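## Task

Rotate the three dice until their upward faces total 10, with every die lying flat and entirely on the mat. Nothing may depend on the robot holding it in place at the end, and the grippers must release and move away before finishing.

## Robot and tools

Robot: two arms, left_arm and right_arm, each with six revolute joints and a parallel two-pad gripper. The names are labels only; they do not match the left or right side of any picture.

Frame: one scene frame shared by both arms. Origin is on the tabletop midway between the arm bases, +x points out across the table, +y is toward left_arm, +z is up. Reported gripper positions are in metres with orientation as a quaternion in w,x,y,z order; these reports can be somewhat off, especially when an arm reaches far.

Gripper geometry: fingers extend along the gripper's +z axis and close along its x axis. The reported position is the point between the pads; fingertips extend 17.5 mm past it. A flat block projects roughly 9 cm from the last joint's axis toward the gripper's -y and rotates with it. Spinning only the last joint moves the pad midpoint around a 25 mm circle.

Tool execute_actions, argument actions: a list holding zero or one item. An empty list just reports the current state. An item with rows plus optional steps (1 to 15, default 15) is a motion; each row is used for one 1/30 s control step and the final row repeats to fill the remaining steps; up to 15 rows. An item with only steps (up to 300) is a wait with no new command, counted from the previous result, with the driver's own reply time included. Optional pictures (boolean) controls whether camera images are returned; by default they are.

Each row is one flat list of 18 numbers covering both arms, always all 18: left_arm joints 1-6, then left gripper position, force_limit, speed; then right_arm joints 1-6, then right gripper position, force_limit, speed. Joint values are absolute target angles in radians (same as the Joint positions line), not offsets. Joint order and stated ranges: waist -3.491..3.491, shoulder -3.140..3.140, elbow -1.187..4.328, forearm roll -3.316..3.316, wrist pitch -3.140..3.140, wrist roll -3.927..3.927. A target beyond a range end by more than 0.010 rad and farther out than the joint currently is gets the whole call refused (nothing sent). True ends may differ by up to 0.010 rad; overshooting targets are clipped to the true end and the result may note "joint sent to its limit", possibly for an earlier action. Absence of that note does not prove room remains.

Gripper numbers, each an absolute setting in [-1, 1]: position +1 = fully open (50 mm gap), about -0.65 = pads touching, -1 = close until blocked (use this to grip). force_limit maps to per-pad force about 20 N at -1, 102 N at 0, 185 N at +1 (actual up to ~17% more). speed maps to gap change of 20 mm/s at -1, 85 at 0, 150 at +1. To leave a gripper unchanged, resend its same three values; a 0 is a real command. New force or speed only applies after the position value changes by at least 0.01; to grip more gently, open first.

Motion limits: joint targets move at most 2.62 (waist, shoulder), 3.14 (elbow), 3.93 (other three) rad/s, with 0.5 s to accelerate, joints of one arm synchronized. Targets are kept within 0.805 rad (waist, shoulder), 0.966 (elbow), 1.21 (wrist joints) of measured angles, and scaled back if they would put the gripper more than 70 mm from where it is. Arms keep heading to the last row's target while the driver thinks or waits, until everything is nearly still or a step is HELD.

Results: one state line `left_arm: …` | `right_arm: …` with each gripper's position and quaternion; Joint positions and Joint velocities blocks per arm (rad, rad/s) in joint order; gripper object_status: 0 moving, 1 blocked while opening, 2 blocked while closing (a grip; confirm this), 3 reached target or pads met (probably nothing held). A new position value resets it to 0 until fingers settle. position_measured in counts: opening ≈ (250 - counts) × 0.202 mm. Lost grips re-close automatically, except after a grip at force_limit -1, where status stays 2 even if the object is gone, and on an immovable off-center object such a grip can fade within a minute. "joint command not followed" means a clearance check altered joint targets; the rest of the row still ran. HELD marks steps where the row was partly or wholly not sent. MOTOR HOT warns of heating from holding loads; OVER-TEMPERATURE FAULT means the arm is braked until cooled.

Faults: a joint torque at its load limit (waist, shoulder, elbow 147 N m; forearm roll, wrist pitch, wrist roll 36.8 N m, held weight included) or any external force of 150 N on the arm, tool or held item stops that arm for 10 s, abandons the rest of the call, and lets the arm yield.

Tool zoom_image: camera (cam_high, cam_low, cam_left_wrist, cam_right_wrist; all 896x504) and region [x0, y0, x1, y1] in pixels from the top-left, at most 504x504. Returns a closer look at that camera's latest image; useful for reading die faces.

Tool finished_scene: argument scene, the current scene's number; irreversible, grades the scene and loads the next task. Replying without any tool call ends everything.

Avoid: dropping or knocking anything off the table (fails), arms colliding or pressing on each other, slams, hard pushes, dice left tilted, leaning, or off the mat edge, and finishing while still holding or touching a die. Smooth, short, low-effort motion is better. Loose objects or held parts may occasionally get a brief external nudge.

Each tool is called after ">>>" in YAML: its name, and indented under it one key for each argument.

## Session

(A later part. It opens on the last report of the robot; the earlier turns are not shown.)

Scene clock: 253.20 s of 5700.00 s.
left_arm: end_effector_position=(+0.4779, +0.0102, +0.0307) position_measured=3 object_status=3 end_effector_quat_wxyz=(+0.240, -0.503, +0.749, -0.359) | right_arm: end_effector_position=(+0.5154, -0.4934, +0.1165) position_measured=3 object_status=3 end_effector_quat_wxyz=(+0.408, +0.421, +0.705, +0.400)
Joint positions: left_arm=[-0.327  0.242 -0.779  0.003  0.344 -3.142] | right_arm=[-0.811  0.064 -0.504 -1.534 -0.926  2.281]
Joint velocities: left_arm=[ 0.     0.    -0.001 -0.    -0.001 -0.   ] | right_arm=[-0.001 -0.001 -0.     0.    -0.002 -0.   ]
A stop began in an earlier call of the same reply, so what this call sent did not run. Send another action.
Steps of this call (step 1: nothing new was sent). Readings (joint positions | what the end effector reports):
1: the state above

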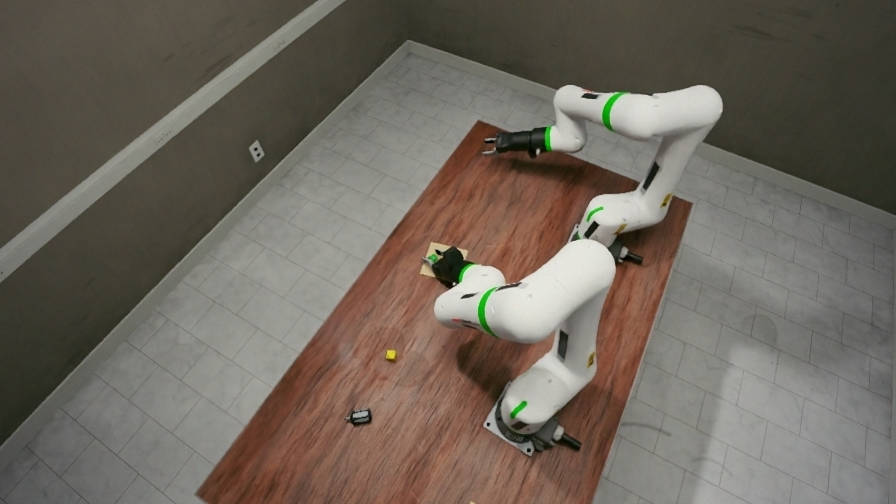

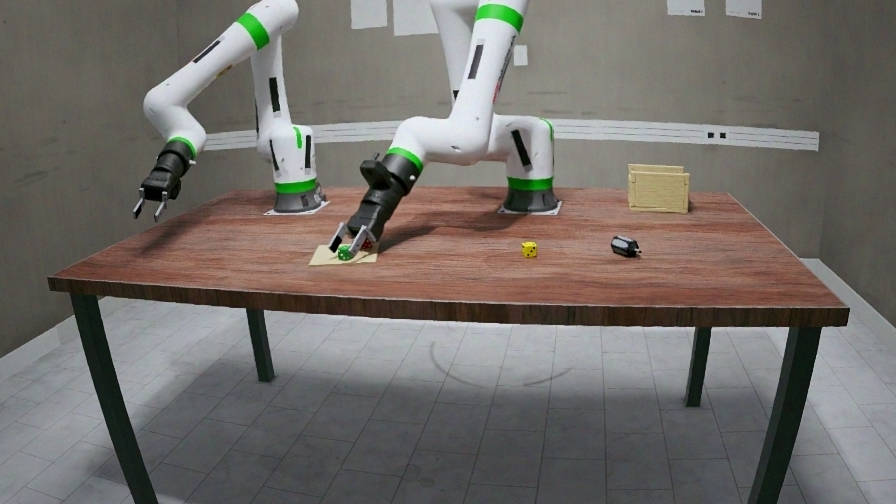

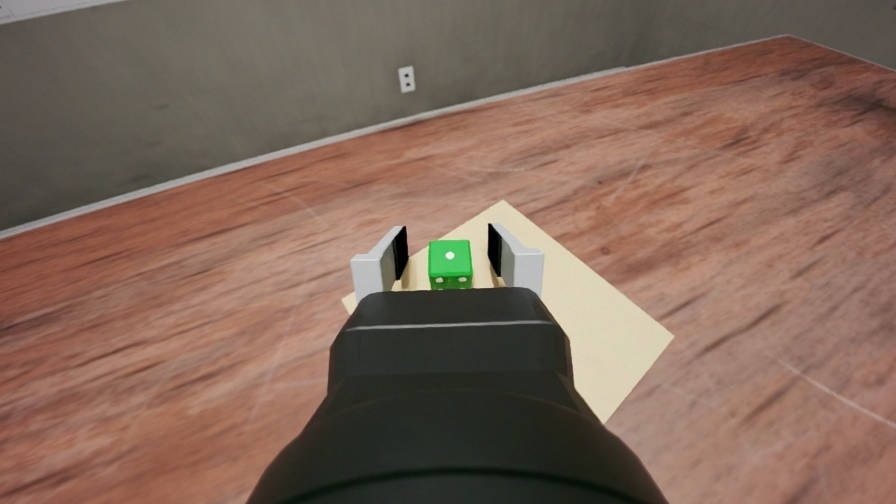

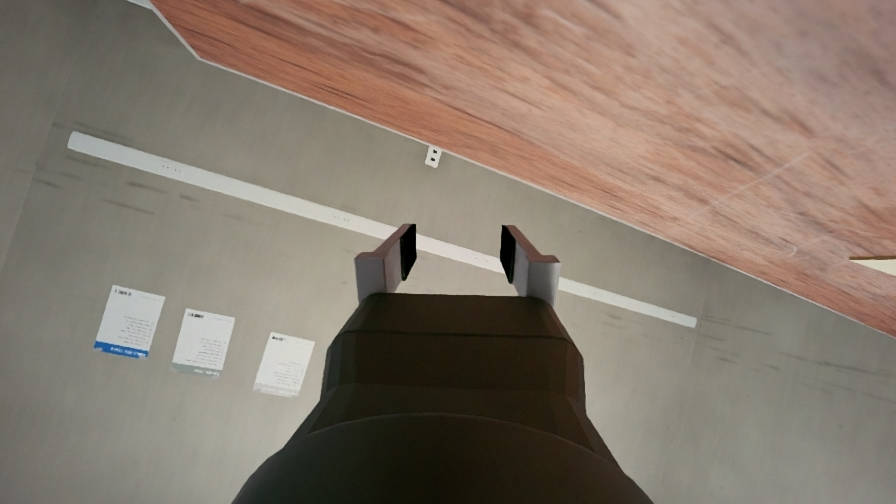

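>>> execute_actions:
  actions:
    - {"rows":[[-0.327,0.035,-0.885,0,0.222,-3.1416,1,-0.3,0,-0.811,0.064,-0.504,-1.534,-0.926,2.281,1,0,0]],"steps":15}
  pictures: false

>>> execute_actions:
  actions:
    - {"rows":[[-0.327,0.0,-0.3,0,-0.835,-2.8,1,-0.3,0,-0.811,0.064,-0.504,-1.534,-0.926,2.281,1,0,0]],"steps":15}
  pictures: false

>>> execute_actions:
  actions:
    - {"steps":12}
  pictures: false

>>> execute_actions:
  actions:
    - {"rows":[[-0.371,0.26,-0.10,0,-1.21,-2.46,1,-0.3,0,-0.811,0.064,-0.504,-1.534,-0.926,2.281,1,0,0]],"steps":15}
  pictures: false

>>> execute_actions:
  actions:
    - {"steps":4}

Scene clock: 265.97 s of 5700.00 s.
left_arm: end_effector_position=(+0.4293, +0.0297, +0.0609) position_measured=3 object_status=3 end_effector_quat_wxyz=(+0.235, -0.504, +0.753, -0.351) | right_arm: end_effector_position=(+0.5154, -0.4934, +0.1165) position_measured=3 object_status=3 end_effector_quat_wxyz=(+0.408, +0.421, +0.705, +0.400)
Joint positions: left_arm=[-0.327  0.035 -0.885  0.     0.222 -3.142] | right_arm=[-0.811  0.064 -0.504 -1.534 -0.926  2.281]
Joint velocities: left_arm=[ 0.    -0.    -0.002  0.001 -0.003  0.   ] | right_arm=[-0.001 -0.    -0.     0.    -0.     0.   ]
Steps of this call (steps 1 to 90: nothing new was sent; then 9.27 s passed at rest; steps 91 to 105: all 15 steps of this action). Readings (joint positions | what the end effector reports):
91: left_arm=[-0.327 0.242 -0.779 0.003 0.344 -3.142] | right_arm=[-0.811 0.064 -0.504 -1.534 -0.926 2.281] | left_arm position_measured=3 object_status=3 | right_arm position_measured=3 object_status=3
92: left_arm=[-0.327 0.239 -0.781 0.003 0.341 -3.142] | right_arm=[-0.811 0.064 -0.504 -1.534 -0.926 2.281] | left_arm position_measured=3 object_status=3 | right_arm position_measured=3 object_status=3
94: left_arm=[-0.327 0.215 -0.794 0.003 0.327 -3.142] | right_arm=[-0.811 0.064 -0.504 -1.534 -0.926 2.281] | left_arm position_measured=3 object_status=3 | right_arm position_measured=3 object_status=3
98: left_arm=[-0.327 0.106 -0.849 0.001 0.263 -3.142] | right_arm=[-0.811 0.064 -0.504 -1.534 -0.926 2.281] | left_arm position_measured=3 object_status=3 | right_arm position_measured=3 object_status=3
105: the state above

Scene clock: 266.47 s of 5700.00 s.
left_arm: end_effector_position=(+0.4680, +0.0202, +0.1310) position_measured=3 object_status=3 end_effector_quat_wxyz=(+0.127, -0.625, +0.728, -0.250) | right_arm: end_effector_position=(+0.5154, -0.4934, +0.1165) position_measured=3 object_status=3 end_effector_quat_wxyz=(+0.408, +0.421, +0.705, +0.400)
Joint positions: left_arm=[-0.327  0.01  -0.475 -0.    -0.517 -2.903] | right_arm=[-0.811  0.064 -0.504 -1.534 -0.926  2.281]
Joint velocities: left_arm=[ 0.    -0.068  1.127  0.    -2.036  0.656] | right_arm=[-0.     0.    -0.     0.001 -0.001  0.   ]
Steps of this call (steps 1 to 15: all 15 steps of this action). Readings (joint positions | what the end effector reports):
1: left_arm=[-0.327 0.035 -0.885 0.000 0.222 -3.142] | right_arm=[-0.811 0.064 -0.504 -1.534 -0.926 2.281] | left_arm position_measured=3 object_status=3 | right_arm position_measured=3 object_status=3
2: left_arm=[-0.327 0.035 -0.882 -0.000 0.216 -3.140] | right_arm=[-0.811 0.064 -0.504 -1.534 -0.926 2.281] | left_arm position_measured=3 object_status=3 | right_arm position_measured=3 object_status=3
4: left_arm=[-0.327 0.034 -0.862 -0.000 0.181 -3.128] | right_arm=[-0.811 0.064 -0.504 -1.534 -0.926 2.281] | left_arm position_measured=3 object_status=3 | right_arm position_measured=3 object_status=3
8: left_arm=[-0.327 0.028 -0.764 -0.000 0.005 -3.072] | right_arm=[-0.811 0.064 -0.504 -1.534 -0.926 2.281] | left_arm position_measured=3 object_status=3 | right_arm position_measured=3 object_status=3
15: the state above

Scene clock: 266.87 s of 5700.00 s.
left_arm: end_effector_position=(+0.4587, +0.0267, +0.1804) position_measured=3 object_status=3 end_effector_quat_wxyz=(-0.088, +0.673, -0.707, +0.197) | right_arm: end_effector_position=(+0.5154, -0.4934, +0.1165) position_measured=3 object_status=3 end_effector_quat_wxyz=(+0.408, +0.421, +0.705, +0.400)
Joint positions: left_arm=[-0.327 -0.    -0.3   -0.    -0.835 -2.8  ] | right_arm=[-0.811  0.064 -0.504 -1.534 -0.926  2.281]
Joint velocities: left_arm=[-0.     0.     0.002  0.    -0.001  0.001] | right_arm=[-0.001 -0.    -0.     0.    -0.    -0.   ]
Steps of this call (steps 1 to 12: the robot went on to your last target). Readings (joint positions | what the end effector reports):
1: left_arm=[-0.327 0.008 -0.438 -0.000 -0.584 -2.881] | right_arm=[-0.811 0.064 -0.504 -1.534 -0.926 2.281] | left_arm position_measured=3 object_status=3 | right_arm position_measured=3 object_status=3
2: left_arm=[-0.327 0.006 -0.405 -0.000 -0.644 -2.862] | right_arm=[-0.811 0.064 -0.504 -1.534 -0.926 2.281] | left_arm position_measured=3 object_status=3 | right_arm position_measured=3 object_status=3
4: left_arm=[-0.327 0.003 -0.352 -0.000 -0.740 -2.831] | right_arm=[-0.811 0.064 -0.504 -1.534 -0.926 2.281] | left_arm position_measured=3 object_status=3 | right_arm position_measured=3 object_status=3
8: left_arm=[-0.327 0.000 -0.302 -0.000 -0.832 -2.801] | right_arm=[-0.811 0.064 -0.504 -1.534 -0.926 2.281] | left_arm position_measured=3 object_status=3 | right_arm position_measured=3 object_status=3
12: the state above

Scene clock: 267.37 s of 5700.00 s.
left_arm: end_effector_position=(+0.4079, +0.0306, +0.1018) position_measured=3 object_status=3 end_effector_quat_wxyz=(-0.000, +0.788, -0.615, +0.001) | right_arm: end_effector_position=(+0.5154, -0.4934, +0.1165) position_measured=3 object_status=3 end_effector_quat_wxyz=(+0.408, +0.421, +0.705, +0.400)
Joint positions: left_arm=[-0.371  0.26  -0.1   -0.    -1.209 -2.461] | right_arm=[-0.811  0.064 -0.504 -1.534 -0.926  2.281]
Joint velocities: left_arm=[-0.002  0.006  0.01  -0.    -0.018  0.019] | right_arm=[ 0.     0.001  0.001 -0.    -0.    -0.001]
Steps of this call (steps 1 to 15: all 15 steps of this action). Readings (joint positions | what the end effector reports):
1: left_arm=[-0.327 0.000 -0.300 -0.000 -0.835 -2.800] | right_arm=[-0.811 0.064 -0.504 -1.534 -0.926 2.281] | left_arm position_measured=3 object_status=3 | right_arm position_measured=3 object_status=3
2: left_arm=[-0.328 0.003 -0.297 -0.000 -0.840 -2.795] | right_arm=[-0.811 0.064 -0.504 -1.534 -0.926 2.281] | left_arm position_measured=3 object_status=3 | right_arm position_measured=3 object_status=3
4: left_arm=[-0.332 0.027 -0.279 -0.000 -0.875 -2.764] | right_arm=[-0.811 0.064 -0.504 -1.534 -0.926 2.281] | left_arm position_measured=3 object_status=3 | right_arm position_measured=3 object_status=3
8: left_arm=[-0.351 0.141 -0.191 -0.000 -1.039 -2.615] | right_arm=[-0.811 0.064 -0.504 -1.534 -0.926 2.281] | left_arm position_measured=3 object_status=3 | right_arm position_measured=3 object_status=3
15: the state above

Scene clock: 267.50 s of 5700.00 s.
left_arm: end_effector_position=(+0.4078, +0.0306, +0.1018) position_measured=3 object_status=3 end_effector_quat_wxyz=(-0.000, +0.789, -0.615, +0.000) | right_arm: end_effector_position=(+0.5154, -0.4934, +0.1165) position_measured=3 object_status=3 end_effector_quat_wxyz=(+0.408, +0.421, +0.705, +0.400)
Joint positions: left_arm=[-0.371  0.26  -0.1   -0.    -1.21  -2.46 ] | right_arm=[-0.811  0.064 -0.504 -1.534 -0.926  2.281]
Joint velocities: left_arm=[-0.     0.002  0.001  0.    -0.001 -0.   ] | right_arm=[-0.    -0.001  0.     0.    -0.     0.   ]
Steps of this call (steps 1 to 4: the robot went on to your last target). Readings (joint positions | what the end effector reports):
1: left_arm=[-0.371 0.260 -0.100 -0.000 -1.210 -2.460] | right_arm=[-0.811 0.064 -0.504 -1.534 -0.926 2.281] | left_arm position_measured=3 object_status=3 | right_arm position_measured=3 object_status=3
2: left_arm=[-0.371 0.260 -0.100 -0.000 -1.210 -2.460] | right_arm=[-0.811 0.064 -0.504 -1.534 -0.926 2.281] | left_arm position_measured=3 object_status=3 | right_arm position_measured=3 object_status=3
4: the state above

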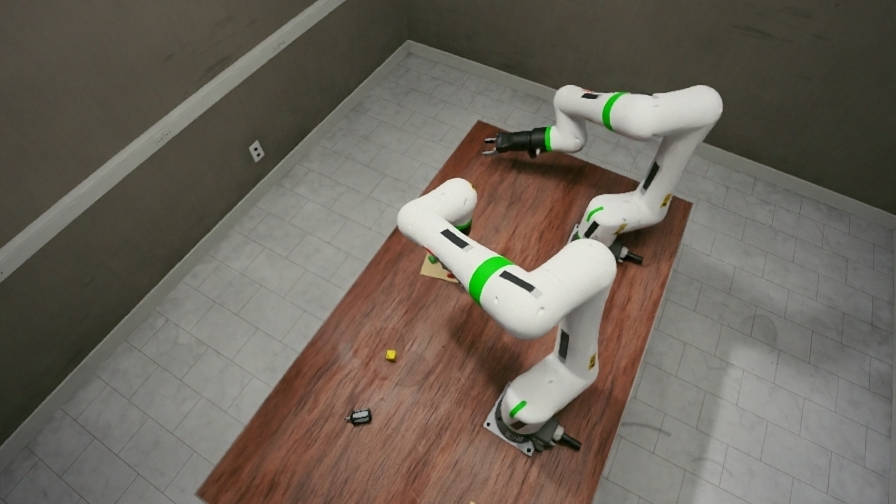

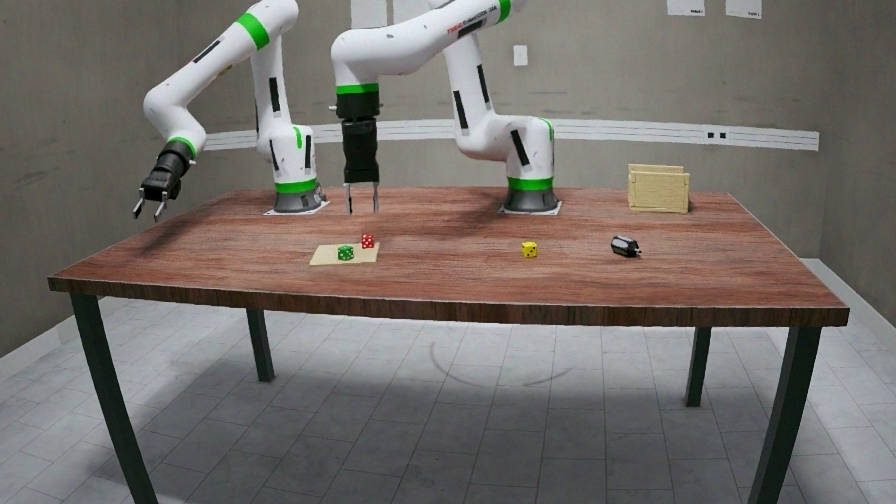

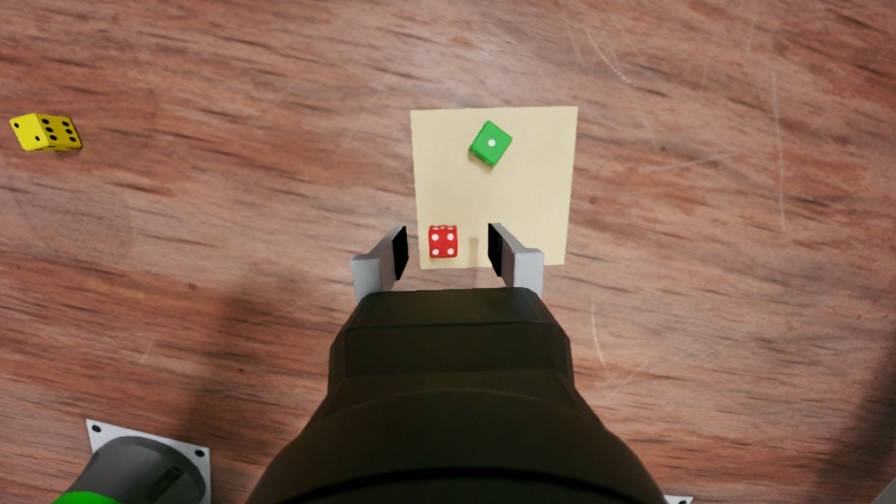

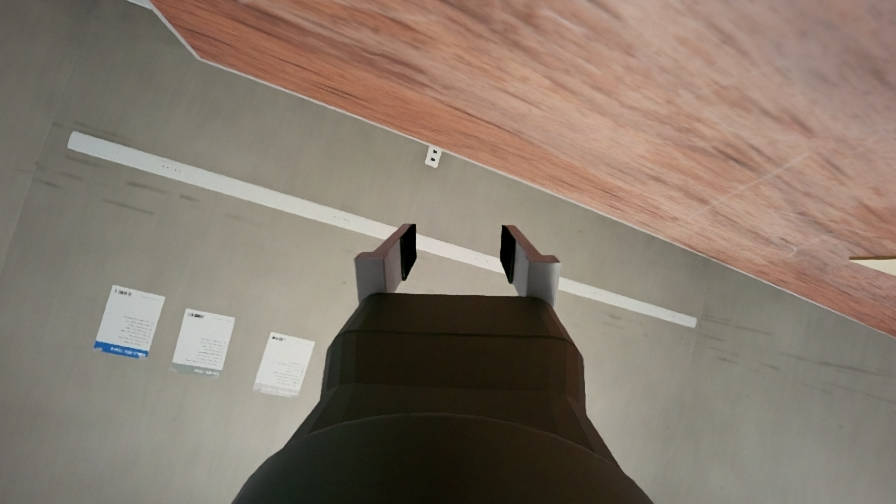

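>>> execute_actions:
  actions:
    - {"rows":[[-0.371,0.333,-0.207,0,-1.031,-2.46,1,-0.3,0.5,-0.811,0.064,-0.504,-1.534,-0.926,2.281,1,0,0]],"steps":14}
  pictures: false

>>> execute_actions:
  actions:
    - {"rows":[[-0.371,0.333,-0.207,0,-1.031,-2.46,-1,-0.3,0.5,-0.811,0.064,-0.504,-1.534,-0.926,2.281,1,0,0]],"steps":12}
  pictures: false

>>> execute_actions:
  actions:
    - {"rows":[[-0.371,0.28,-0.15,0,-1.141,-2.46,-1,-0.3,0.5,-0.811,0.064,-0.504,-1.534,-0.926,2.281,1,0,0]],"steps":8}
  pictures: false

>>> execute_actions:
  actions:
    - {"rows":[[-0.47,0.41,0.06,0,-1.221,-2.362,-1,-0.3,0.5,-0.811,0.064,-0.504,-1.534,-0.926,2.281,1,0,0]],"steps":12}
  pictures: false

>>> execute_actions:
  actions:
    - {"rows":[[-0.47,0.471,-0.0094,0,-1.091,-2.362,-1,-0.3,0.5,-0.811,0.064,-0.504,-1.534,-0.926,2.281,1,0,0]],"steps":13}

Scene clock: 282.27 s of 5700.00 s.
left_arm: end_effector_position=(+0.4030, +0.0328, +0.0235) position_measured=3 object_status=3 end_effector_quat_wxyz=(+0.000, +0.789, -0.615, -0.000) | right_arm: end_effector_position=(+0.5154, -0.4934, +0.1165) position_measured=3 object_status=3 end_effector_quat_wxyz=(+0.408, +0.421, +0.705, +0.400)
Joint positions: left_arm=[-0.371  0.333 -0.207  0.    -1.031 -2.46 ] | right_arm=[-0.811  0.064 -0.504 -1.534 -0.926  2.281]
Joint velocities: left_arm=[-0.001 -0.    -0.002  0.     0.001  0.   ] | right_arm=[ 0.001 -0.001 -0.     0.001  0.     0.002]
Steps of this call (steps 1 to 15: the robot went on to your last target; steps 16 to 90: nothing new was sent; then 11.30 s passed at rest; steps 91 to 104: all 14 steps of this action). Readings (joint positions | what the end effector reports):
91: left_arm=[-0.371 0.260 -0.100 0.000 -1.210 -2.460] | right_arm=[-0.811 0.064 -0.504 -1.534 -0.926 2.281] | left_arm position_measured=3 object_status=3 | right_arm position_measured=3 object_status=3
92: left_arm=[-0.371 0.262 -0.102 0.000 -1.205 -2.460] | right_arm=[-0.811 0.064 -0.504 -1.534 -0.926 2.281] | left_arm position_measured=3 object_status=3 | right_arm position_measured=3 object_status=3
94: left_arm=[-0.371 0.276 -0.124 0.000 -1.169 -2.460] | right_arm=[-0.811 0.064 -0.504 -1.534 -0.926 2.281] | left_arm position_measured=3 object_status=3 | right_arm position_measured=3 object_status=3
98: left_arm=[-0.371 0.325 -0.195 0.000 -1.052 -2.460] | right_arm=[-0.811 0.064 -0.504 -1.534 -0.926 2.281] | left_arm position_measured=3 object_status=3 | right_arm position_measured=3 object_status=3
104: the state above

Scene clock: 282.67 s of 5700.00 s.
left_arm: end_effector_position=(+0.4030, +0.0329, +0.0234) position_measured=136 object_status=0 end_effector_quat_wxyz=(+0.000, +0.789, -0.615, -0.000) | right_arm: end_effector_position=(+0.5154, -0.4934, +0.1165) position_measured=3 object_status=3 end_effector_quat_wxyz=(+0.408, +0.421, +0.705, +0.400)
Joint positions: left_arm=[-0.371  0.333 -0.207  0.    -1.031 -2.46 ] | right_arm=[-0.811  0.064 -0.504 -1.534 -0.926  2.281]
Joint velocities: left_arm=[-0.     0.    -0.    -0.001 -0.001  0.001] | right_arm=[ 0.001  0.001  0.     0.001  0.001 -0.002]
Steps of this call (steps 1 to 12: all 12 steps of this action). Readings (joint positions | what the end effector reports):
1: left_arm=[-0.371 0.333 -0.207 0.000 -1.031 -2.460] | right_arm=[-0.811 0.064 -0.504 -1.534 -0.926 2.281] | left_arm position_measured=13 object_status=0 | right_arm position_measured=3 object_status=3
2: left_arm=[-0.371 0.333 -0.207 0.000 -1.031 -2.460] | right_arm=[-0.811 0.064 -0.504 -1.534 -0.926 2.281] | left_arm position_measured=33 object_status=0 | right_arm position_measured=3 object_status=3
4: left_arm=[-0.371 0.333 -0.207 0.000 -1.031 -2.460] | right_arm=[-0.811 0.064 -0.504 -1.534 -0.926 2.281] | left_arm position_measured=71 object_status=0 | right_arm position_measured=3 object_status=3
8: left_arm=[-0.371 0.333 -0.207 0.000 -1.031 -2.460] | right_arm=[-0.811 0.064 -0.504 -1.534 -0.926 2.281] | left_arm position_measured=136 object_status=0 | right_arm position_measured=3 object_status=3
12: the state above

Scene clock: 282.93 s of 5700.00 s.
left_arm: end_effector_position=(+0.4044, +0.0323, +0.0714) position_measured=136 object_status=2 end_effector_quat_wxyz=(-0.000, +0.789, -0.615, +0.000) | right_arm: end_effector_position=(+0.5154, -0.4934, +0.1165) position_measured=3 object_status=3 end_effector_quat_wxyz=(+0.408, +0.421, +0.705, +0.400)
Joint positions: left_arm=[-0.371  0.28  -0.151 -0.    -1.139 -2.46 ] | right_arm=[-0.811  0.064 -0.504 -1.534 -0.926  2.281]
Joint velocities: left_arm=[-0.    -0.033  0.034  0.001 -0.071  0.001] | right_arm=[-0.     0.     0.001 -0.     0.001  0.   ]
Steps of this call (steps 1 to 8: all 8 steps of this action). Readings (joint positions | what the end effector reports):
1: left_arm=[-0.371 0.333 -0.207 0.000 -1.031 -2.460] | right_arm=[-0.811 0.064 -0.504 -1.534 -0.926 2.281] | left_arm position_measured=136 object_status=0 | right_arm position_measured=3 object_status=3
2: left_arm=[-0.371 0.331 -0.205 -0.000 -1.036 -2.460] | right_arm=[-0.811 0.064 -0.504 -1.534 -0.926 2.281] | left_arm position_measured=136 object_status=2 | right_arm position_measured=3 object_status=3
4: left_arm=[-0.371 0.314 -0.186 -0.000 -1.072 -2.460] | right_arm=[-0.811 0.064 -0.504 -1.534 -0.926 2.281] | left_arm position_measured=136 object_status=2 | right_arm position_measured=3 object_status=3
8: the state above

Scene clock: 283.33 s of 5700.00 s.
left_arm: end_effector_position=(+0.4239, -0.0379, +0.0856) position_measured=136 object_status=2 end_effector_quat_wxyz=(+0.000, +0.788, -0.615, -0.000) | right_arm: end_effector_position=(+0.5154, -0.4934, +0.1165) position_measured=3 object_status=3 end_effector_quat_wxyz=(+0.408, +0.421, +0.705, +0.400)
Joint positions: left_arm=[-0.47   0.41   0.059  0.    -1.221 -2.362] | right_arm=[-0.811  0.064 -0.504 -1.534 -0.926  2.281]
Joint velocities: left_arm=[-0.014  0.021  0.033  0.001 -0.017  0.017] | right_arm=[ 0.001  0.001 -0.001 -0.    -0.001  0.001]
Steps of this call (steps 1 to 12: all 12 steps of this action). Readings (joint positions | what the end effector reports):
1: left_arm=[-0.371 0.280 -0.150 -0.000 -1.141 -2.460] | right_arm=[-0.811 0.064 -0.504 -1.534 -0.926 2.281] | left_arm position_measured=136 object_status=2 | right_arm position_measured=3 object_status=3
2: left_arm=[-0.373 0.283 -0.146 -0.000 -1.143 -2.458] | right_arm=[-0.811 0.064 -0.504 -1.534 -0.926 2.281] | left_arm position_measured=136 object_status=2 | right_arm position_measured=3 object_status=3
4: left_arm=[-0.386 0.300 -0.117 -0.000 -1.154 -2.445] | right_arm=[-0.811 0.064 -0.504 -1.534 -0.926 2.281] | left_arm position_measured=136 object_status=2 | right_arm position_measured=3 object_status=3
8: left_arm=[-0.444 0.376 0.005 0.000 -1.200 -2.388] | right_arm=[-0.811 0.064 -0.504 -1.534 -0.926 2.281] | left_arm position_measured=136 object_status=2 | right_arm position_measured=3 object_status=3
12: the state above

Scene clock: 283.77 s of 5700.00 s.
left_arm: end_effector_position=(+0.4239, -0.0380, +0.0237) position_measured=136 object_status=2 end_effector_quat_wxyz=(+0.000, +0.788, -0.615, -0.000) | right_arm: end_effector_position=(+0.5154, -0.4934, +0.1165) position_measured=3 object_status=3 end_effector_quat_wxyz=(+0.408, +0.421, +0.705, +0.400)
Joint positions: left_arm=[-0.47   0.471 -0.009  0.    -1.091 -2.362] | right_arm=[-0.811  0.064 -0.504 -1.534 -0.926  2.281]
Joint velocities: left_arm=[ 0.001  0.    -0.002  0.002  0.     0.001] | right_arm=[ 0.     0.     0.    -0.    -0.002 -0.002]
Steps of this call (steps 1 to 13: all 13 steps of this action). Readings (joint positions | what the end effector reports):
1: left_arm=[-0.470 0.410 0.060 0.000 -1.221 -2.362] | right_arm=[-0.811 0.064 -0.504 -1.534 -0.926 2.281] | left_arm position_measured=136 object_status=2 | right_arm position_measured=3 object_status=3
2: left_arm=[-0.470 0.412 0.057 0.000 -1.216 -2.362] | right_arm=[-0.811 0.064 -0.504 -1.534 -0.926 2.281] | left_arm position_measured=136 object_status=2 | right_arm position_measured=3 object_status=3
4: left_arm=[-0.470 0.429 0.038 0.000 -1.180 -2.362] | right_arm=[-0.811 0.064 -0.504 -1.534 -0.926 2.281] | left_arm position_measured=136 object_status=2 | right_arm position_measured=3 object_status=3
8: left_arm=[-0.470 0.470 -0.008 0.000 -1.095 -2.362] | right_arm=[-0.811 0.064 -0.504 -1.534 -0.926 2.281] | left_arm position_measured=136 object_status=2 | right_arm position_measured=3 object_status=3
13: the state above

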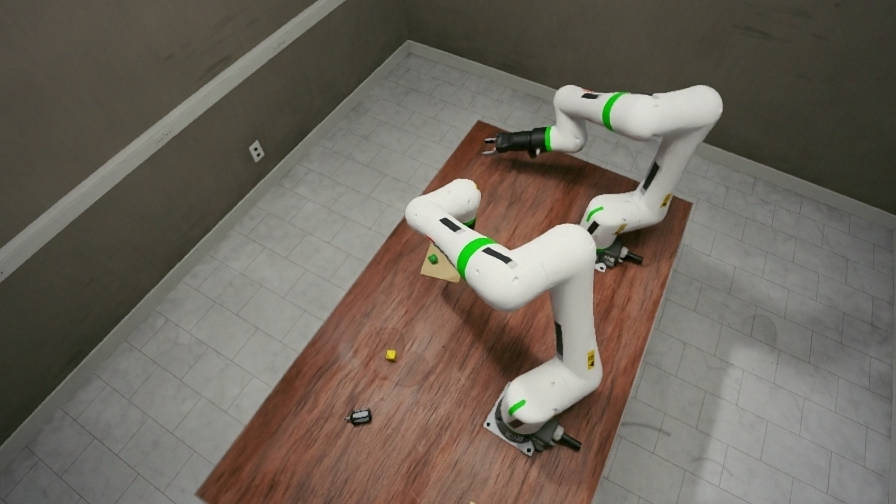

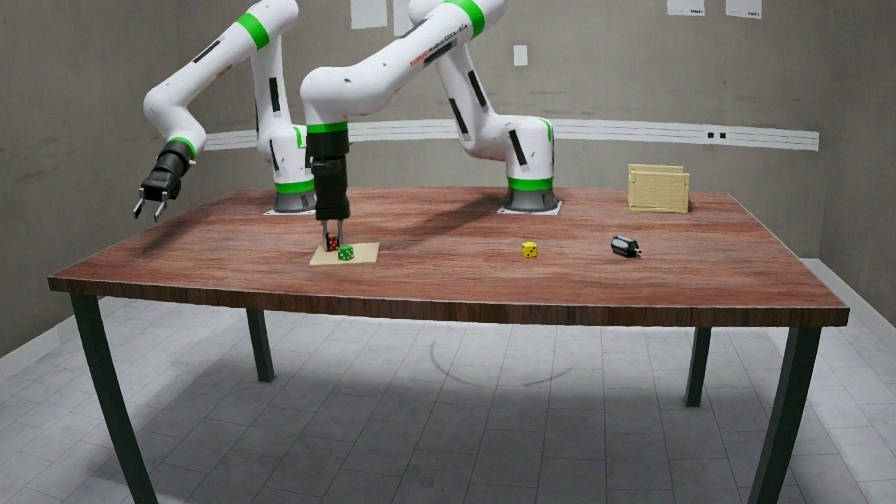

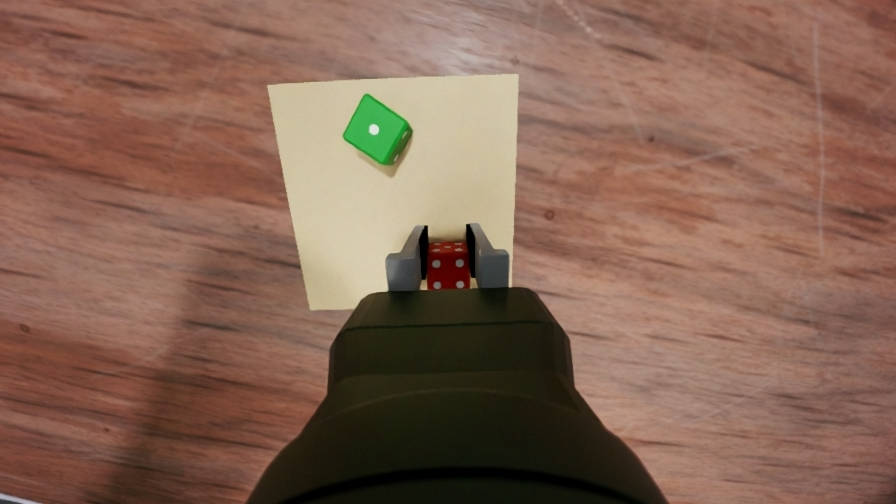

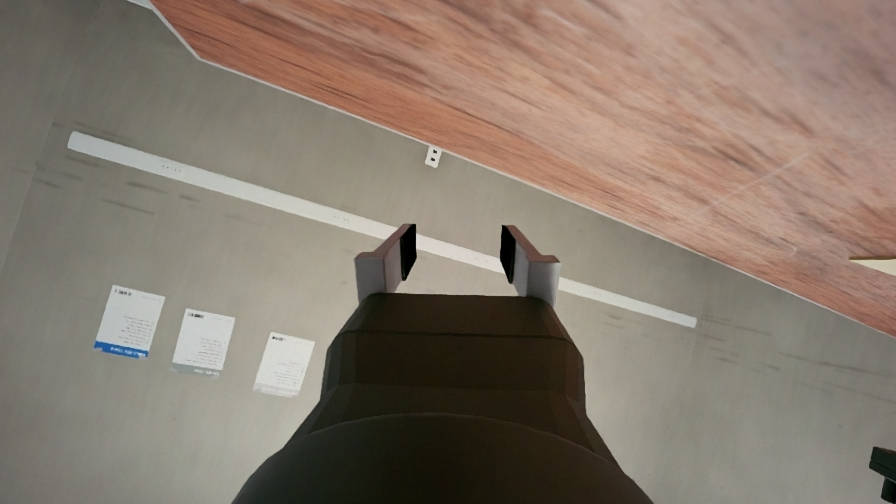

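>>> execute_actions:
  actions:
    - {"rows":[[-0.47,0.471,-0.0094,0,-1.091,-2.362,1,-0.3,0.5,-0.811,0.064,-0.504,-1.534,-0.926,2.281,1,0,0]],"steps":7}
  pictures: false

>>> execute_actions:
  actions:
    - {"rows":[[-0.47,0.41,0.06,0,-1.221,-2.362,1,-0.3,0.5,-0.811,0.064,-0.504,-1.534,-0.926,2.281,1,0,0]],"steps":8}
  pictures: false

>>> execute_actions:
  actions:
    - {"rows":[[-0.327,0.0,-0.3,0,-0.835,-3.1416,1,-0.3,0.5,-0.811,0.064,-0.504,-1.534,-0.926,2.281,1,0,0]],"steps":15}
  pictures: false

>>> execute_actions:
  actions:
    - {"rows":[[-0.327,0.035,-0.885,0,0.222,-3.1416,1,-0.3,0.5,-0.811,0.064,-0.504,-1.534,-0.926,2.281,1,0,0]],"steps":15}
  pictures: false

>>> execute_actions:
  actions:
    - {"steps":14}
  pictures: false

>>> execute_actions:
  actions:
    - {"rows":[[-0.327,0.14,-0.835,0,0.277,-3.1416,1,-0.3,0.5,-0.811,0.064,-0.504,-1.534,-0.926,2.281,1,0,0],[-0.327,0.14,-0.835,0,0.277,-3.1416,1,-0.3,0.5,-0.811,0.064,-0.504,-1.534,-0.926,2.281,1,0,0],[-0.327,0.14,-0.835,0,0.277,-3.1416,1,-0.3,0.5,-0.811,0.064,-0.504,-1.534,-0.926,2.281,1,0,0],[-0.327,0.14,-0.835,0,0.277,-3.1416,1,-0.3,0.5,-0.811,0.064,-0.504,-1.534,-0.926,2.281,1,0,0],[-0.327,0.245,-0.7845,0,0.332,-3.1416,1,-0.3,0.5,-0.811,0.064,-0.504,-1.534,-0.926,2.281,1,0,0]],"steps":15}

Scene clock: 298.67 s of 5700.00 s.
left_arm: end_effector_position=(+0.4238, -0.0380, +0.0236) position_measured=11 object_status=0 end_effector_quat_wxyz=(+0.000, +0.788, -0.615, -0.000) | right_arm: end_effector_position=(+0.5154, -0.4934, +0.1165) position_measured=3 object_status=3 end_effector_quat_wxyz=(+0.408, +0.421, +0.705, +0.400)
Joint positions: left_arm=[-0.47   0.471 -0.009  0.    -1.091 -2.362] | right_arm=[-0.811  0.064 -0.504 -1.534 -0.926  2.281]
Joint velocities: left_arm=[-0.001  0.    -0.001  0.    -0.     0.   ] | right_arm=[ 0.001  0.001  0.001 -0.001 -0.001 -0.002]
Steps of this call (steps 1 to 15: the robot went on to your last target; steps 16 to 90: nothing new was sent; then 11.67 s passed at rest; steps 91 to 97: all 7 steps of this action). Readings (joint positions | what the end effector reports):
91: left_arm=[-0.470 0.471 -0.009 0.000 -1.091 -2.362] | right_arm=[-0.811 0.064 -0.504 -1.534 -0.926 2.281] | left_arm position_measured=126 object_status=0 | right_arm position_measured=3 object_status=3
92: left_arm=[-0.470 0.471 -0.009 0.000 -1.091 -2.362] | right_arm=[-0.811 0.064 -0.504 -1.534 -0.926 2.281] | left_arm position_measured=106 object_status=0 | right_arm position_measured=3 object_status=3
94: left_arm=[-0.470 0.471 -0.009 0.000 -1.091 -2.362] | right_arm=[-0.811 0.064 -0.504 -1.534 -0.926 2.281] | left_arm position_measured=68 object_status=0 | right_arm position_measured=3 object_status=3
97: the state above

Scene clock: 298.93 s of 5700.00 s.
left_arm: end_effector_position=(+0.4243, -0.0382, +0.0841) position_measured=3 object_status=3 end_effector_quat_wxyz=(-0.000, +0.788, -0.615, +0.000) | right_arm: end_effector_position=(+0.5154, -0.4934, +0.1165) position_measured=3 object_status=3 end_effector_quat_wxyz=(+0.408, +0.421, +0.705, +0.400)
Joint positions: left_arm=[-0.47   0.411  0.058 -0.    -1.217 -2.362] | right_arm=[-0.811  0.064 -0.504 -1.534 -0.926  2.281]
Joint velocities: left_arm=[ 0.    -0.091  0.105  0.003 -0.196  0.   ] | right_arm=[ 0.001  0.    -0.001 -0.    -0.    -0.   ]
Steps of this call (steps 1 to 8: all 8 steps of this action). Readings (joint positions | what the end effector reports):
1: left_arm=[-0.470 0.471 -0.009 0.000 -1.091 -2.362] | right_arm=[-0.811 0.064 -0.504 -1.534 -0.926 2.281] | left_arm position_measured=3 object_status=0 | right_arm position_measured=3 object_status=3
2: left_arm=[-0.470 0.469 -0.007 -0.000 -1.096 -2.362] | right_arm=[-0.811 0.064 -0.504 -1.534 -0.926 2.281] | left_arm position_measured=3 object_status=0 | right_arm position_measured=3 object_status=3
4: left_arm=[-0.470 0.452 0.012 -0.000 -1.132 -2.362] | right_arm=[-0.811 0.064 -0.504 -1.534 -0.926 2.281] | left_arm position_measured=3 object_status=0 | right_arm position_measured=3 object_status=3
8: the state above

Scene clock: 299.43 s of 5700.00 s.
left_arm: end_effector_position=(+0.4550, +0.0086, +0.1669) position_measured=3 object_status=3 end_effector_quat_wxyz=(+0.091, -0.586, +0.789, -0.159) | right_arm: end_effector_position=(+0.5154, -0.4934, +0.1165) position_measured=3 object_status=3 end_effector_quat_wxyz=(+0.408, +0.421, +0.705, +0.400)
Joint positions: left_arm=[-0.349  0.063 -0.245 -0.    -0.894 -3.022] | right_arm=[-0.811  0.064 -0.504 -1.534 -0.926  2.281]
Joint velocities: left_arm=[ 0.244 -0.696 -0.61  -0.     0.648 -1.319] | right_arm=[-0.003  0.001  0.001  0.001  0.001  0.   ]
Steps of this call (steps 1 to 15: all 15 steps of this action). Readings (joint positions | what the end effector reports):
1: left_arm=[-0.470 0.410 0.060 -0.000 -1.220 -2.362] | right_arm=[-0.811 0.064 -0.504 -1.534 -0.926 2.281] | left_arm position_measured=3 object_status=3 | right_arm position_measured=3 object_status=3
2: left_arm=[-0.469 0.407 0.057 -0.000 -1.218 -2.367] | right_arm=[-0.811 0.064 -0.504 -1.534 -0.926 2.281] | left_arm position_measured=3 object_status=3 | right_arm position_measured=3 object_status=3
4: left_arm=[-0.463 0.389 0.040 -0.000 -1.200 -2.403] | right_arm=[-0.811 0.064 -0.504 -1.534 -0.926 2.281] | left_arm position_measured=3 object_status=3 | right_arm position_measured=3 object_status=3
8: left_arm=[-0.430 0.296 -0.042 -0.000 -1.111 -2.579] | right_arm=[-0.811 0.064 -0.504 -1.534 -0.926 2.281] | left_arm position_measured=3 object_status=3 | right_arm position_measured=3 object_status=3
15: the state above

Scene clock: 299.93 s of 5700.00 s.
left_arm: end_effector_position=(+0.4418, +0.0235, +0.0682) position_measured=3 object_status=3 end_effector_quat_wxyz=(+0.212, -0.514, +0.768, -0.319) | right_arm: end_effector_position=(+0.5154, -0.4934, +0.1165) position_measured=3 object_status=3 end_effector_quat_wxyz=(+0.408, +0.421, +0.705, +0.400)
Joint positions: left_arm=[-0.329  0.028 -0.786  0.     0.029 -3.14 ] | right_arm=[-0.811  0.064 -0.504 -1.534 -0.926  2.281]
Joint velocities: left_arm=[ 0.016  0.065 -0.874 -0.002  1.699 -0.013] | right_arm=[ 0.001 -0.    -0.001  0.    -0.     0.001]
Steps of this call (steps 1 to 15: all 15 steps of this action). Readings (joint positions | what the end effector reports):
1: left_arm=[-0.342 0.041 -0.264 -0.000 -0.873 -3.062] | right_arm=[-0.811 0.064 -0.504 -1.534 -0.926 2.281] | left_arm position_measured=3 object_status=3 | right_arm position_measured=3 object_status=3
2: left_arm=[-0.336 0.025 -0.284 0.000 -0.850 -3.094] | right_arm=[-0.811 0.064 -0.504 -1.534 -0.926 2.281] | left_arm position_measured=3 object_status=3 | right_arm position_measured=3 object_status=3
4: left_arm=[-0.335 0.010 -0.338 0.000 -0.779 -3.133] | right_arm=[-0.811 0.064 -0.504 -1.534 -0.926 2.281] | left_arm position_measured=3 object_status=3 | right_arm position_measured=3 object_status=3
8: left_arm=[-0.333 0.012 -0.494 0.000 -0.533 -3.139] | right_arm=[-0.811 0.064 -0.504 -1.534 -0.926 2.281] | left_arm position_measured=3 object_status=3 | right_arm position_measured=3 object_status=3
15: the state above

Scene clock: 300.40 s of 5700.00 s.
left_arm: end_effector_position=(+0.4293, +0.0297, +0.0610) position_measured=3 object_status=3 end_effector_quat_wxyz=(+0.235, -0.504, +0.753, -0.351) | right_arm: end_effector_position=(+0.5154, -0.4934, +0.1165) position_measured=3 object_status=3 end_effector_quat_wxyz=(+0.408, +0.421, +0.705, +0.400)
Joint positions: left_arm=[-0.327  0.035 -0.885  0.     0.222 -3.142] | right_arm=[-0.811  0.064 -0.504 -1.534 -0.926  2.281]
Joint velocities: left_arm=[-0.     0.    -0.     0.     0.    -0.001] | right_arm=[-0.001 -0.001 -0.    -0.    -0.001  0.001]
Steps of this call (steps 1 to 14: the robot went on to your last target). Readings (joint positions | what the end effector reports):
1: left_arm=[-0.328 0.030 -0.813 0.000 0.082 -3.140] | right_arm=[-0.811 0.064 -0.504 -1.534 -0.926 2.281] | left_arm position_measured=3 object_status=3 | right_arm position_measured=3 object_status=3
2: left_arm=[-0.328 0.031 -0.836 0.000 0.127 -3.141] | right_arm=[-0.811 0.064 -0.504 -1.534 -0.926 2.281] | left_arm position_measured=3 object_status=3 | right_arm position_measured=3 object_status=3
4: left_arm=[-0.327 0.034 -0.869 0.000 0.190 -3.141] | right_arm=[-0.811 0.064 -0.504 -1.534 -0.926 2.281] | left_arm position_measured=3 object_status=3 | right_arm position_measured=3 object_status=3
8: left_arm=[-0.327 0.035 -0.885 0.000 0.222 -3.142] | right_arm=[-0.811 0.064 -0.504 -1.534 -0.926 2.281] | left_arm position_measured=3 object_status=3 | right_arm position_measured=3 object_status=3
14: the state above

Scene clock: 300.90 s of 5700.00 s.
left_arm: end_effector_position=(+0.4720, +0.0121, +0.0228) position_measured=3 object_status=3 end_effector_quat_wxyz=(+0.235, -0.504, +0.753, -0.351) | right_arm: end_effector_position=(+0.5154, -0.4934, +0.1165) position_measured=3 object_status=3 end_effector_quat_wxyz=(+0.408, +0.421, +0.705, +0.400)
Joint positions: left_arm=[-0.327  0.245 -0.785  0.     0.332 -3.142] | right_arm=[-0.811  0.064 -0.504 -1.534 -0.926  2.281]
Joint velocities: left_arm=[-0.     0.     0.     0.001  0.001 -0.001] | right_arm=[-0.     0.    -0.    -0.001 -0.001 -0.001]
Steps of this call (steps 1 to 15: all 15 steps of this action). Readings (joint positions | what the end effector reports):
1: left_arm=[-0.327 0.035 -0.885 0.000 0.222 -3.142] | right_arm=[-0.811 0.064 -0.504 -1.534 -0.926 2.281] | left_arm position_measured=3 object_status=3 | right_arm position_measured=3 object_status=3
2: left_arm=[-0.327 0.039 -0.883 0.000 0.224 -3.142] | right_arm=[-0.811 0.064 -0.504 -1.534 -0.926 2.281] | left_arm position_measured=3 object_status=3 | right_arm position_measured=3 object_status=3
4: left_arm=[-0.327 0.062 -0.871 0.000 0.236 -3.142] | right_arm=[-0.811 0.064 -0.504 -1.534 -0.926 2.281] | left_arm position_measured=3 object_status=3 | right_arm position_measured=3 object_status=3
8: left_arm=[-0.327 0.169 -0.820 0.000 0.292 -3.142] | right_arm=[-0.811 0.064 -0.504 -1.534 -0.926 2.281] | left_arm position_measured=3 object_status=3 | right_arm position_measured=3 object_status=3
15: the state above

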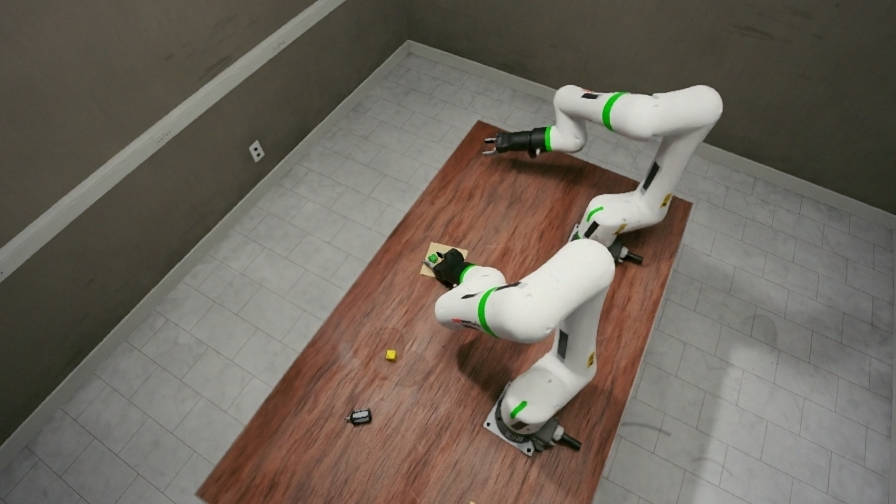

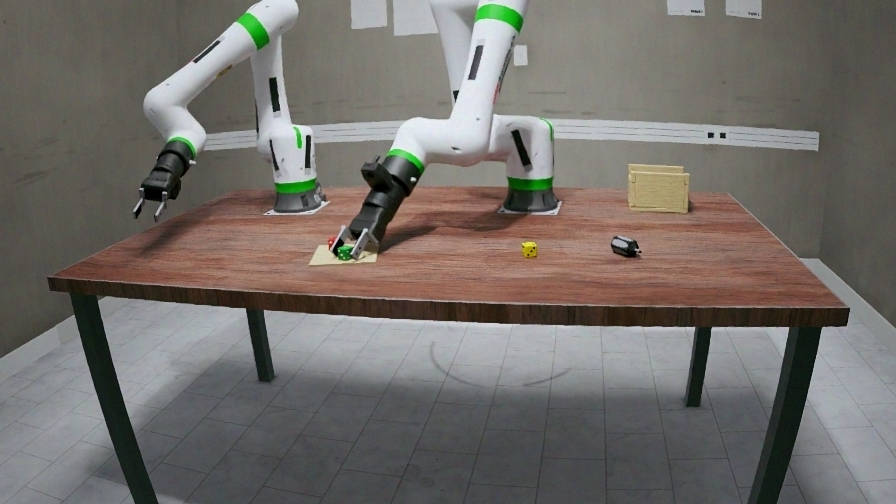

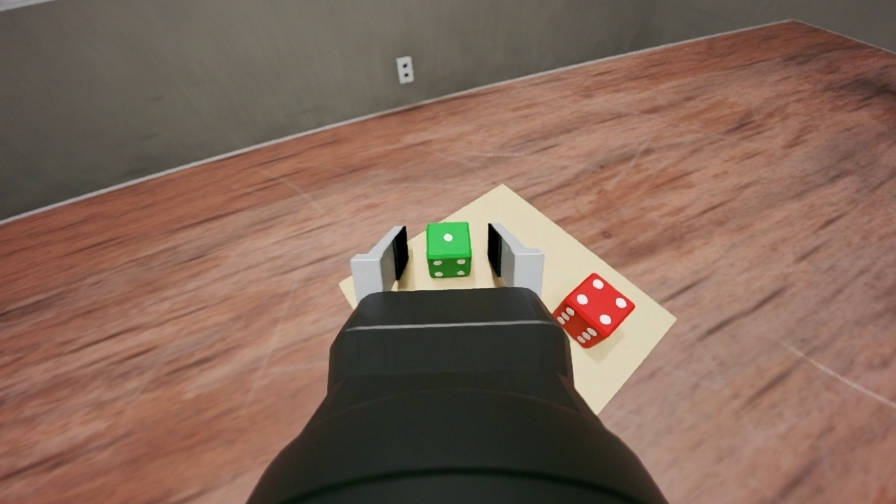

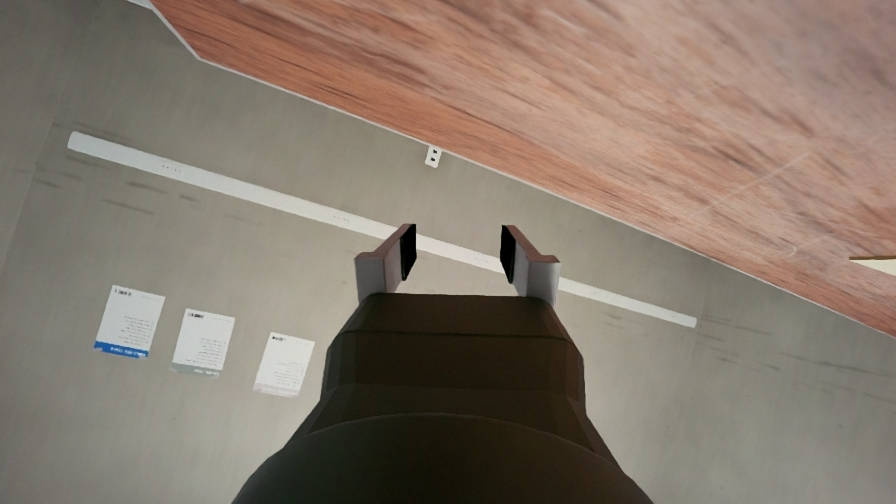

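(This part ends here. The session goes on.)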